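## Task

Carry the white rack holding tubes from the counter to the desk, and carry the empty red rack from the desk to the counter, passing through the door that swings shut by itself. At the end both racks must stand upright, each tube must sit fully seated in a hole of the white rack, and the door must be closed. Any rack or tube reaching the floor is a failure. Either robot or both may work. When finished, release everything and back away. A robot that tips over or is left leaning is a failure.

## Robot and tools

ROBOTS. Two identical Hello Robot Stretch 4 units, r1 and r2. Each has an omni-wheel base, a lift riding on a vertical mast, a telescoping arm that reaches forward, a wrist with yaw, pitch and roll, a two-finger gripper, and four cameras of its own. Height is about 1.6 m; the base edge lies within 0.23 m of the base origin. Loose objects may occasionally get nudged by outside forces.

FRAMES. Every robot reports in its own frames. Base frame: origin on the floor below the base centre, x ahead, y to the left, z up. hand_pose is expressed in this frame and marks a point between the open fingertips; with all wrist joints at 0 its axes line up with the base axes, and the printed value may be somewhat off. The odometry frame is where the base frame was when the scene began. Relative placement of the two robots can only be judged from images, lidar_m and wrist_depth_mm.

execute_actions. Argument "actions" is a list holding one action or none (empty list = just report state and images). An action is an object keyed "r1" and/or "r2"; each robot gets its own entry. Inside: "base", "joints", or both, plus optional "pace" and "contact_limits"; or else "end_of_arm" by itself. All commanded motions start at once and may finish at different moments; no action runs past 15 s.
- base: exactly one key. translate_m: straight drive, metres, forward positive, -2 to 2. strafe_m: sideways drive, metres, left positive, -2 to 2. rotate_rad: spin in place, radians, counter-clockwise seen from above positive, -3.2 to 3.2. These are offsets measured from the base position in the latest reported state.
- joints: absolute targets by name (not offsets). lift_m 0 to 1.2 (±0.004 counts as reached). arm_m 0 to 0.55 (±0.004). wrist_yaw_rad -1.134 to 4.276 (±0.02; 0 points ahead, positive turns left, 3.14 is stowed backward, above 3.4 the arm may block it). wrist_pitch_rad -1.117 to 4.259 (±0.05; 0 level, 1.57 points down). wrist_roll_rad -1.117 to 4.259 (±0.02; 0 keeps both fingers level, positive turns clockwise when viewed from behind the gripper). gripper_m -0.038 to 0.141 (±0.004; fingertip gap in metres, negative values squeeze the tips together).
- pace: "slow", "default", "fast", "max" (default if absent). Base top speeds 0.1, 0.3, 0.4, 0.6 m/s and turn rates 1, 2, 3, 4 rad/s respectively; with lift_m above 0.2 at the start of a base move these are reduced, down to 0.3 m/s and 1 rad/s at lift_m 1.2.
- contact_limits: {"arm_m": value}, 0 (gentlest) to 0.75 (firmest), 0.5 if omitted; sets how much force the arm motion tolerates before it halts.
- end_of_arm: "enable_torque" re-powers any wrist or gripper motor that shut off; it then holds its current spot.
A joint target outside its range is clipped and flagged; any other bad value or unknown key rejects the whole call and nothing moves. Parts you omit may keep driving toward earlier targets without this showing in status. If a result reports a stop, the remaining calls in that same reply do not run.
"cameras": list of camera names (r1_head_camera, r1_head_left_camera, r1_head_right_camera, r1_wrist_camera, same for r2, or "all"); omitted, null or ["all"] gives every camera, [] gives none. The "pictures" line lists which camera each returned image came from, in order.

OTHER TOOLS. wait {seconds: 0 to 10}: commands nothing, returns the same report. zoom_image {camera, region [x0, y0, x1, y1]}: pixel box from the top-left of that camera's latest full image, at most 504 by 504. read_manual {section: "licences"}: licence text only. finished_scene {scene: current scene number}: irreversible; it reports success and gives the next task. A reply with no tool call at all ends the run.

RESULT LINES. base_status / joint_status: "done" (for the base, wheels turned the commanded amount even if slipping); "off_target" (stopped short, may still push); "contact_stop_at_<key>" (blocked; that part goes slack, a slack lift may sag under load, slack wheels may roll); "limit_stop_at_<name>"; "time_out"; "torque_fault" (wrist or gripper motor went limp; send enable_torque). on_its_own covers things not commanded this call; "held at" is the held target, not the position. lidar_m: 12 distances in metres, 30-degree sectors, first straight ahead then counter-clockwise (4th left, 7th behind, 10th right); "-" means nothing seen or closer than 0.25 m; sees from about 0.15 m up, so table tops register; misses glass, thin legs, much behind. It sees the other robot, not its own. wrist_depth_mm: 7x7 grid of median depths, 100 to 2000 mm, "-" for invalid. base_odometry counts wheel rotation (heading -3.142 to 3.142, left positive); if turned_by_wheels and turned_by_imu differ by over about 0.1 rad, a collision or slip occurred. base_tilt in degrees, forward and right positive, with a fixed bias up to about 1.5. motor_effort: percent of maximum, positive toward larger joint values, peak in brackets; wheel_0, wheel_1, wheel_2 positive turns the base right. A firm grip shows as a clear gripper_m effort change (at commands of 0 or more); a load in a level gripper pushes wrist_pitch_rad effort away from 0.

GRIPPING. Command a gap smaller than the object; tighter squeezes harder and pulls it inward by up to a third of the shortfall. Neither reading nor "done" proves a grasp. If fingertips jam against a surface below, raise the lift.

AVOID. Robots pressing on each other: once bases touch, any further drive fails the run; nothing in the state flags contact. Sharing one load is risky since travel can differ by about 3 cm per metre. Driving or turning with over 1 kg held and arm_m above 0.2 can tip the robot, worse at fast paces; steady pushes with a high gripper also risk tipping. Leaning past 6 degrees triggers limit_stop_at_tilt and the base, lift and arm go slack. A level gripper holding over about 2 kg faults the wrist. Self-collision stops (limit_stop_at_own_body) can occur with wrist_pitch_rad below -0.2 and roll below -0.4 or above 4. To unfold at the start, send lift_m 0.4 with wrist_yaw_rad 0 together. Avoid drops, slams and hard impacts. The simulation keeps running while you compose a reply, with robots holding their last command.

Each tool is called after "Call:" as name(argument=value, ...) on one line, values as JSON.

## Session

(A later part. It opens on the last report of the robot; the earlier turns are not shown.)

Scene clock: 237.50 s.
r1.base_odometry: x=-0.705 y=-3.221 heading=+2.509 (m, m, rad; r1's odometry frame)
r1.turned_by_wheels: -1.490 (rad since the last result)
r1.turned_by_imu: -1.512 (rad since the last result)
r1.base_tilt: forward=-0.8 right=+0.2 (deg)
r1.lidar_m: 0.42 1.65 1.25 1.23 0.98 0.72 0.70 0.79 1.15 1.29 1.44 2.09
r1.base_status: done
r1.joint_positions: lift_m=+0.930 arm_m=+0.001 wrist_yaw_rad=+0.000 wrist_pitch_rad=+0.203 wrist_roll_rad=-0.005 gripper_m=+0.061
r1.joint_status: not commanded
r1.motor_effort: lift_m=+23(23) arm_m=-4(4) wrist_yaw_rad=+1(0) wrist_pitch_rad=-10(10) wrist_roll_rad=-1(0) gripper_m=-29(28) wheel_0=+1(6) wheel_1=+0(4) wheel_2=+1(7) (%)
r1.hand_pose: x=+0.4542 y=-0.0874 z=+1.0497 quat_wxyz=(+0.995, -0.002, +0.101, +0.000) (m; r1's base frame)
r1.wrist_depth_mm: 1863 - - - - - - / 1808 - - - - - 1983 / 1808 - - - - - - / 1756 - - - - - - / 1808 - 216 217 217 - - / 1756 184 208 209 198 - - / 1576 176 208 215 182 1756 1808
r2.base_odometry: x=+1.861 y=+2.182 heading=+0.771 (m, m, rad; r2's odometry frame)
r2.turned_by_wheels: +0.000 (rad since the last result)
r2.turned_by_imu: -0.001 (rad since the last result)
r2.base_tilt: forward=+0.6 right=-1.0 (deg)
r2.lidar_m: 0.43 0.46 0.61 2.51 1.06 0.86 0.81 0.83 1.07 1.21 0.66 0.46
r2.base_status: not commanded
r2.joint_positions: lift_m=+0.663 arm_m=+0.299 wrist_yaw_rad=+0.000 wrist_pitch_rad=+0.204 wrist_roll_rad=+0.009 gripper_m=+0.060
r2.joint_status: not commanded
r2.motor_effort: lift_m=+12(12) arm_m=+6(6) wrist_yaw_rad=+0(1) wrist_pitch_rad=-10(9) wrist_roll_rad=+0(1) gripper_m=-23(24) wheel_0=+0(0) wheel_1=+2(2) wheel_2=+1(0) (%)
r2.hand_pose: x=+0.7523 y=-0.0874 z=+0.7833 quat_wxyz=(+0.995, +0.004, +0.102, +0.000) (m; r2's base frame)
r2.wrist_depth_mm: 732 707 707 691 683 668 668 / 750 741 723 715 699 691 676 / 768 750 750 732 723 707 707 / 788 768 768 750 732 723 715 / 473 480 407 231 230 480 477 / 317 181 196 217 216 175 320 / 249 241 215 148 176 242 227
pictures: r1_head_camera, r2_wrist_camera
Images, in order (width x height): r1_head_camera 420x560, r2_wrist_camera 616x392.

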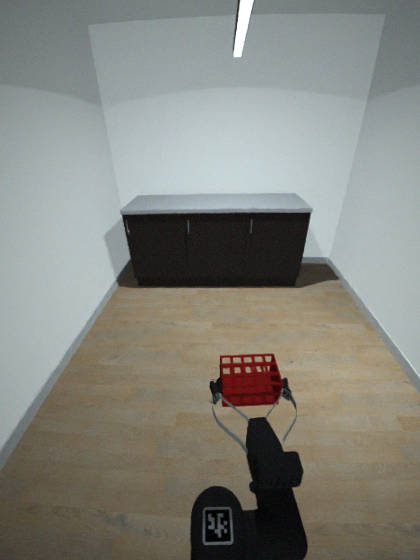

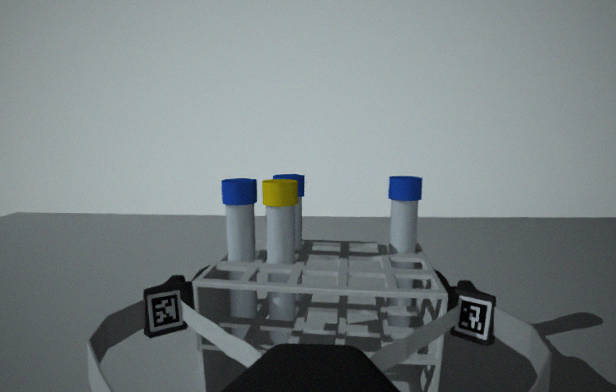

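Call:
execute_actions(actions=[{"r2":{"joints":{"lift_m":0.66,"gripper_m":0.14},"pace":"slow"},"r1":{"base":{"translate_m":1.75}}}], cameras=[])

Call:
execute_actions(actions=[{"r2":{"joints":{"arm_m":0},"pace":"slow"},"r1":{"joints":{"arm_m":0.4},"pace":"slow"}}], cameras=["r1_head_camera","r2_wrist_camera"])

Scene clock: 248.00 s.
r1.base_odometry: x=-2.117 y=-2.186 heading=+2.509 (m, m, rad; r1's odometry frame)
r1.turned_by_wheels: +0.000 (rad since the last result)
r1.turned_by_imu: -0.005 (rad since the last result)
r1.base_tilt: forward=-0.8 right=+0.2 (deg)
r1.lidar_m: 0.45 0.62 0.91 1.10 1.19 1.71 2.48 1.99 1.51 1.48 0.82 0.61
r1.base_status: done
r1.joint_positions: lift_m=+0.930 arm_m=+0.001 wrist_yaw_rad=+0.000 wrist_pitch_rad=+0.203 wrist_roll_rad=-0.005 gripper_m=+0.061
r1.joint_status: not commanded
r1.motor_effort: lift_m=+22(23) arm_m=-4(4) wrist_yaw_rad=+0(0) wrist_pitch_rad=-9(10) wrist_roll_rad=+0(0) gripper_m=-26(29) wheel_0=+1(7) wheel_1=+0(8) wheel_2=+2(10) (%)
r1.hand_pose: x=+0.4543 y=-0.0874 z=+1.0497 quat_wxyz=(+0.995, -0.002, +0.101, +0.000) (m; r1's base frame)
r1.wrist_depth_mm: 976 991 960 960 960 960 931 / 991 1008 991 976 960 960 960 / 1042 1042 1025 1025 991 991 976 / 1042 1060 1025 1025 1008 1008 991 / 798 798 216 218 217 759 741 / 535 184 208 209 199 480 500 / 397 176 208 213 182 389 394
r2.base_odometry: x=+1.861 y=+2.182 heading=+0.771 (m, m, rad; r2's odometry frame)
r2.turned_by_wheels: +0.000 (rad since the last result)
r2.turned_by_imu: -0.002 (rad since the last result)
r2.base_tilt: forward=+0.7 right=-0.9 (deg)
r2.lidar_m: 0.43 0.45 0.60 2.49 1.05 0.84 0.81 0.83 1.07 1.21 0.65 0.45
r2.base_status: not commanded
r2.joint_positions: lift_m=+0.660 arm_m=+0.299 wrist_yaw_rad=+0.000 wrist_pitch_rad=+0.203 wrist_roll_rad=+0.009 gripper_m=+0.140
r2.joint_status: all done
r2.motor_effort: lift_m=+12(13) arm_m=+7(6) wrist_yaw_rad=-1(1) wrist_pitch_rad=-9(10) wrist_roll_rad=+0(1) gripper_m=+0(21) wheel_0=+0(0) wheel_1=+2(2) wheel_2=+1(1) (%)
r2.hand_pose: x=+0.7524 y=-0.0874 z=+0.7805 quat_wxyz=(+0.995, +0.004, +0.101, +0.000) (m; r2's base frame)
r2.wrist_depth_mm: 732 715 707 699 683 676 661 / 750 741 723 707 699 691 676 / 768 759 741 732 723 707 699 / 788 778 759 750 732 723 723 / 469 477 402 246 256 473 469 / 314 300 213 237 192 207 315 / 245 240 242 117 225 241 241
pictures: none
No camera images: the call's "cameras" was empty. Leave "cameras" out to get every camera's image.

Scene clock: 253.27 s.
r1.base_odometry: x=-2.117 y=-2.186 heading=+2.509 (m, m, rad; r1's odometry frame)
r1.turned_by_wheels: +0.000 (rad since the last result)
r1.turned_by_imu: -0.001 (rad since the last result)
r1.base_tilt: forward=-0.7 right=+0.2 (deg)
r1.lidar_m: 0.59 0.63 0.90 1.11 1.18 1.72 2.48 1.94 1.51 1.47 0.83 0.62
r1.base_status: not commanded
r1.joint_positions: lift_m=+0.930 arm_m=+0.399 wrist_yaw_rad=+0.000 wrist_pitch_rad=+0.203 wrist_roll_rad=-0.005 gripper_m=+0.061
r1.joint_status: all done
r1.motor_effort: lift_m=+23(22) arm_m=+6(7) wrist_yaw_rad=+0(0) wrist_pitch_rad=-10(11) wrist_roll_rad=+0(1) gripper_m=-29(29) wheel_0=+1(1) wheel_1=-1(0) wheel_2=+1(2) (%)
r1.hand_pose: x=+0.8524 y=-0.0874 z=+1.0497 quat_wxyz=(+0.995, -0.002, +0.101, +0.000) (m; r1's base frame)
r1.wrist_depth_mm: 591 591 585 585 580 574 569 / 609 609 603 609 597 585 585 / 627 621 609 609 603 597 597 / 640 640 627 621 615 609 609 / 661 654 216 218 217 627 621 / 525 185 207 210 198 473 500 / 370 175 209 213 182 364 384
r2.base_odometry: x=+1.861 y=+2.182 heading=+0.771 (m, m, rad; r2's odometry frame)
r2.turned_by_wheels: +0.000 (rad since the last result)
r2.turned_by_imu: -0.001 (rad since the last result)
r2.base_tilt: forward=+0.5 right=-0.8 (deg)
r2.lidar_m: 0.44 0.45 0.61 2.50 1.07 0.86 0.80 0.84 1.07 1.21 0.64 0.46
r2.base_status: not commanded
r2.joint_positions: lift_m=+0.660 arm_m=+0.003 wrist_yaw_rad=+0.000 wrist_pitch_rad=+0.203 wrist_roll_rad=+0.009 gripper_m=+0.140
r2.joint_status: all done
joint sent to its limit — the command would take r2.arm_m past its lower limit, so that joint was sent only as far as its limit.
r2.motor_effort: lift_m=+12(13) arm_m=-6(3) wrist_yaw_rad=+0(0) wrist_pitch_rad=-9(9) wrist_roll_rad=+1(0) gripper_m=+1(1) wheel_0=+0(0) wheel_1=+2(2) wheel_2=+1(1) (%)
r2.hand_pose: x=+0.4561 y=-0.0874 z=+0.7805 quat_wxyz=(+0.995, +0.004, +0.101, +0.000) (m; r2's base frame)
r2.wrist_depth_mm: 1025 1025 976 991 976 946 931 / 1042 1025 1025 1008 1008 960 960 / 1098 1078 1078 1042 1025 991 991 / 1118 904 931 683 917 946 917 / 477 480 492 488 488 480 477 / 315 303 289 329 330 207 320 / 248 242 258 117 258 244 245
pictures: r1_head_camera, r2_wrist_camera
Images, in order (width x height): r1_head_camera 420x560, r2_wrist_camera 616x392.

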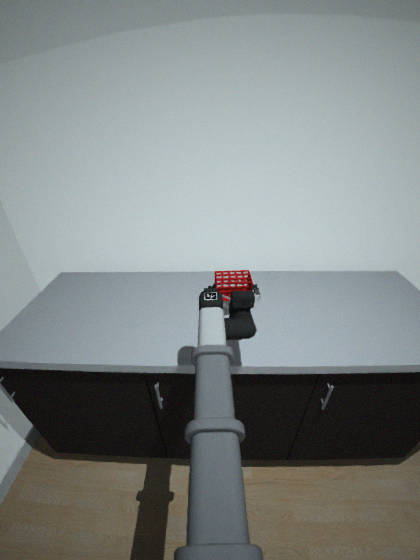

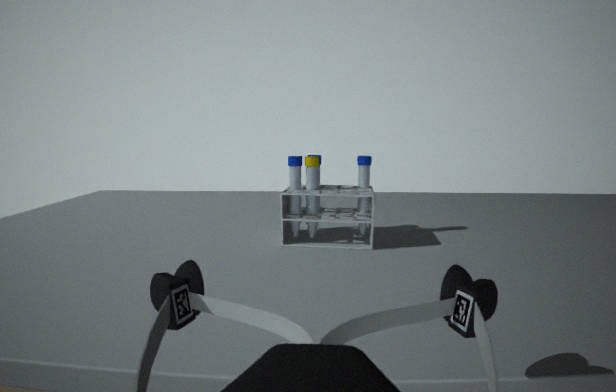

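Call:
execute_actions(actions=[{"r1":{"joints":{"arm_m":0.33,"lift_m":0.826},"pace":"slow"}}], cameras=[])

Call:
zoom_image(camera="r2_wrist_camera", region=[250,140,410,260])

Scene clock: 257.67 s.
r1.base_odometry: x=-2.117 y=-2.186 heading=+2.509 (m, m, rad; r1's odometry frame)
r1.turned_by_wheels: +0.000 (rad since the last result)
r1.turned_by_imu: -0.001 (rad since the last result)
r1.base_tilt: forward=-0.8 right=+0.2 (deg)
r1.lidar_m: 0.59 0.63 0.90 1.11 1.19 1.73 2.49 1.97 1.52 1.47 0.82 0.62
r1.base_status: not commanded
r1.joint_positions: lift_m=+0.826 arm_m=+0.331 wrist_yaw_rad=+0.000 wrist_pitch_rad=+0.203 wrist_roll_rad=-0.005 gripper_m=+0.061
r1.joint_status: all done
r1.motor_effort: lift_m=+14(20) arm_m=-6(5) wrist_yaw_rad=+0(0) wrist_pitch_rad=-10(9) wrist_roll_rad=+0(0) gripper_m=-28(28) wheel_0=+1(1) wheel_1=+0(0) wheel_2=+1(1) (%)
r1.hand_pose: x=+0.7845 y=-0.0874 z=+0.9463 quat_wxyz=(+0.995, -0.002, +0.101, +0.000) (m; r1's base frame)
r1.wrist_depth_mm: 661 654 647 647 647 634 634 / 676 676 676 661 654 647 640 / 707 683 683 676 676 668 654 / 707 699 699 691 683 683 676 / 449 452 216 217 216 427 415 / 300 185 208 209 199 271 285 / 211 176 209 214 182 206 224
r2.base_odometry: x=+1.861 y=+2.182 heading=+0.771 (m, m, rad; r2's odometry frame)
r2.turned_by_wheels: +0.000 (rad since the last result)
r2.turned_by_imu: -0.001 (rad since the last result)
r2.base_tilt: forward=+0.6 right=-0.8 (deg)
r2.lidar_m: 0.43 0.44 0.62 2.50 1.05 0.85 0.81 0.84 1.06 1.21 0.65 0.44
r2.base_status: not commanded
r2.joint_positions: lift_m=+0.660 arm_m=+0.003 wrist_yaw_rad=+0.000 wrist_pitch_rad=+0.203 wrist_roll_rad=+0.009 gripper_m=+0.140
r2.joint_status: not commanded
r2.motor_effort: lift_m=+12(12) arm_m=-6(6) wrist_yaw_rad=-1(2) wrist_pitch_rad=-8(8) wrist_roll_rad=+1(0) gripper_m=+0(1) wheel_0=+0(0) wheel_1=+2(2) wheel_2=+0(0) (%)
r2.hand_pose: x=+0.4561 y=-0.0874 z=+0.7805 quat_wxyz=(+0.995, +0.004, +0.101, +0.000) (m; r2's base frame)
r2.wrist_depth_mm: 1042 1008 1008 976 946 946 946 / 1042 1042 1025 1008 991 976 946 / 1078 1060 1060 1042 991 991 976 / 1098 931 931 676 931 917 917 / 473 480 488 488 488 480 477 / 317 304 289 332 329 207 320 / 248 242 258 117 258 244 245
pictures: none
No camera images: the call's "cameras" was empty. Leave "cameras" out to get every camera's image.

Region (250, 140, 410, 260) of r2_wrist_camera's 616x392 image, scaled by 3.150; it fills the top 378 rows of this view, and the rest is white.

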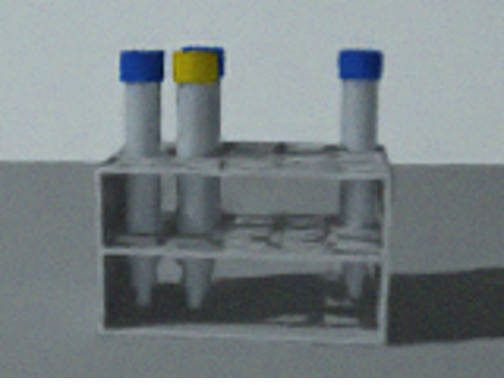

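Seated.

Call:
execute_actions(actions=[{"r1":{"joints":{"gripper_m":0.14,"lift_m":0.823},"pace":"slow"}}], cameras=[])

Call:
execute_actions(actions=[{"r1":{"joints":{"arm_m":0},"pace":"slow"},"r2":{"base":{"rotate_rad":2.6}}}], cameras=["r1_wrist_camera","r2_head_camera"])

Scene clock: 264.40 s.
r1.base_odometry: x=-2.117 y=-2.186 heading=+2.509 (m, m, rad; r1's odometry frame)
r1.turned_by_wheels: +0.000 (rad since the last result)
r1.turned_by_imu: -0.002 (rad since the last result)
r1.base_tilt: forward=-0.7 right=+0.2 (deg)
r1.lidar_m: 0.58 0.62 0.90 1.10 1.18 1.71 2.50 1.97 1.51 1.46 0.82 0.60
r1.base_status: not commanded
r1.joint_positions: lift_m=+0.823 arm_m=+0.331 wrist_yaw_rad=+0.000 wrist_pitch_rad=+0.203 wrist_roll_rad=-0.005 gripper_m=+0.140
r1.joint_status: all done
r1.motor_effort: lift_m=+14(16) arm_m=-6(6) wrist_yaw_rad=+0(0) wrist_pitch_rad=-9(10) wrist_roll_rad=+0(0) gripper_m=-1(28) wheel_0=+1(1) wheel_1=+0(0) wheel_2=+2(1) (%)
r1.hand_pose: x=+0.7845 y=-0.0874 z=+0.9435 quat_wxyz=(+0.995, -0.002, +0.101, +0.000) (m; r1's base frame)
r1.wrist_depth_mm: 661 654 654 640 640 634 640 / 676 668 668 661 661 647 647 / 691 691 683 668 668 668 654 / 715 707 699 683 683 676 668 / 445 439 236 239 254 415 404 / 294 206 222 237 200 263 279 / 222 210 206 151 215 214 220
r2.base_odometry: x=+1.861 y=+2.182 heading=+0.771 (m, m, rad; r2's odometry frame)
r2.turned_by_wheels: +0.000 (rad since the last result)
r2.turned_by_imu: -0.001 (rad since the last result)
r2.base_tilt: forward=+0.6 right=-0.9 (deg)
r2.lidar_m: 0.44 0.44 0.61 2.51 1.06 0.85 0.80 0.85 1.07 1.21 0.65 0.44
r2.base_status: not commanded
r2.joint_positions: lift_m=+0.660 arm_m=+0.003 wrist_yaw_rad=+0.000 wrist_pitch_rad=+0.203 wrist_roll_rad=+0.009 gripper_m=+0.140
r2.joint_status: not commanded
r2.motor_effort: lift_m=+13(13) arm_m=-6(6) wrist_yaw_rad=+1(1) wrist_pitch_rad=-9(8) wrist_roll_rad=+1(1) gripper_m=+0(1) wheel_0=+0(0) wheel_1=+2(2) wheel_2=+1(1) (%)
r2.hand_pose: x=+0.4561 y=-0.0874 z=+0.7805 quat_wxyz=(+0.995, +0.004, +0.101, +0.000) (m; r2's base frame)
r2.wrist_depth_mm: 1025 1008 1008 991 976 946 931 / 1042 1042 1025 1008 1008 991 946 / 1078 1060 1060 1042 1008 1008 991 / 1098 917 931 676 917 917 946 / 477 480 484 488 488 480 477 / 317 303 289 332 329 207 322 / 248 244 258 117 259 243 245
pictures: none
No camera images: the call's "cameras" was empty. Leave "cameras" out to get every camera's image.

Scene clock: 269.00 s.
r1.base_odometry: x=-2.117 y=-2.186 heading=+2.509 (m, m, rad; r1's odometry frame)
r1.turned_by_wheels: +0.000 (rad since the last result)
r1.turned_by_imu: -0.001 (rad since the last result)
r1.base_tilt: forward=-0.7 right=+0.1 (deg)
r1.lidar_m: 0.59 0.62 0.89 1.10 1.19 1.71 2.48 1.99 1.52 1.47 0.80 0.60
r1.base_status: not commanded
r1.joint_positions: lift_m=+0.823 arm_m=+0.001 wrist_yaw_rad=+0.000 wrist_pitch_rad=+0.203 wrist_roll_rad=-0.005 gripper_m=+0.140
r1.joint_status: all done
r1.motor_effort: lift_m=+14(14) arm_m=-6(6) wrist_yaw_rad=+0(0) wrist_pitch_rad=-8(9) wrist_roll_rad=+0(0) gripper_m=-3(2) wheel_0=+1(1) wheel_1=+0(0) wheel_2=+1(2) (%)
r1.hand_pose: x=+0.4545 y=-0.0874 z=+0.9435 quat_wxyz=(+0.995, -0.002, +0.101, +0.000) (m; r1's base frame)
r1.wrist_depth_mm: 976 976 976 931 946 946 931 / 1008 991 1008 976 976 960 960 / 1025 1008 1025 1008 1008 976 976 / 917 878 866 621 820 809 788 / 449 452 449 442 436 424 415 / 410 213 384 387 375 377 404 / 421 418 415 151 413 413 413
r2.base_odometry: x=+1.861 y=+2.182 heading=-2.913 (m, m, rad; r2's odometry frame)
r2.turned_by_wheels: +2.600 (rad since the last result)
r2.turned_by_imu: +2.570 (rad since the last result)
r2.base_tilt: forward=+0.6 right=-1.0 (deg)
r2.lidar_m: 0.86 0.81 0.82 1.03 1.19 0.66 0.45 0.42 0.44 0.59 2.51 1.07
r2.base_status: done
r2.joint_positions: lift_m=+0.660 arm_m=+0.003 wrist_yaw_rad=+0.000 wrist_pitch_rad=+0.203 wrist_roll_rad=+0.009 gripper_m=+0.140
r2.joint_status: not commanded
r2.motor_effort: lift_m=+13(13) arm_m=-6(6) wrist_yaw_rad=+0(3) wrist_pitch_rad=-8(7) wrist_roll_rad=+0(0) gripper_m=+0(0) wheel_0=-1(7) wheel_1=-1(5) wheel_2=+1(9) (%)
r2.hand_pose: x=+0.4561 y=-0.0874 z=+0.7805 quat_wxyz=(+0.995, +0.004, +0.101, +0.000) (m; r2's base frame)
r2.wrist_depth_mm: 525 580 640 647 732 854 1008 / 539 585 654 668 759 878 1060 / 549 603 668 699 768 904 1078 / 559 621 691 707 809 960 1160 / 574 627 707 741 809 976 1205 / 580 627 707 741 831 208 1308 / 585 647 741 117 891 1060 1281
pictures: r1_wrist_camera, r2_head_camera
Images, in order (width x height): r1_wrist_camera 616x392, r2_head_camera 420x560.

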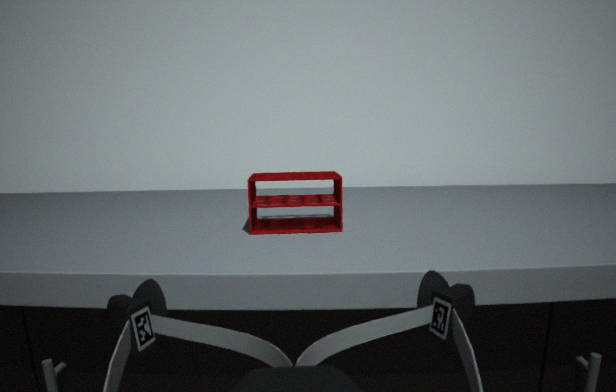

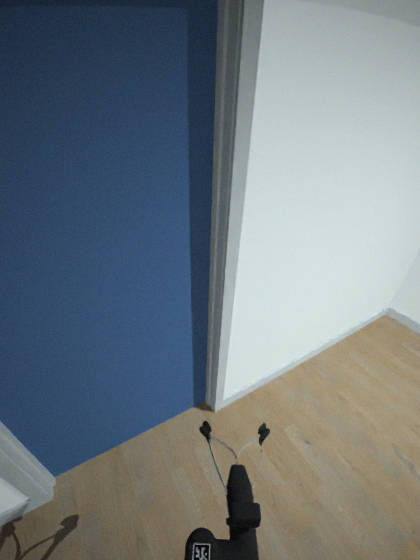

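Call:
finished_scene(scene=2)

The scene is finished: the task was done.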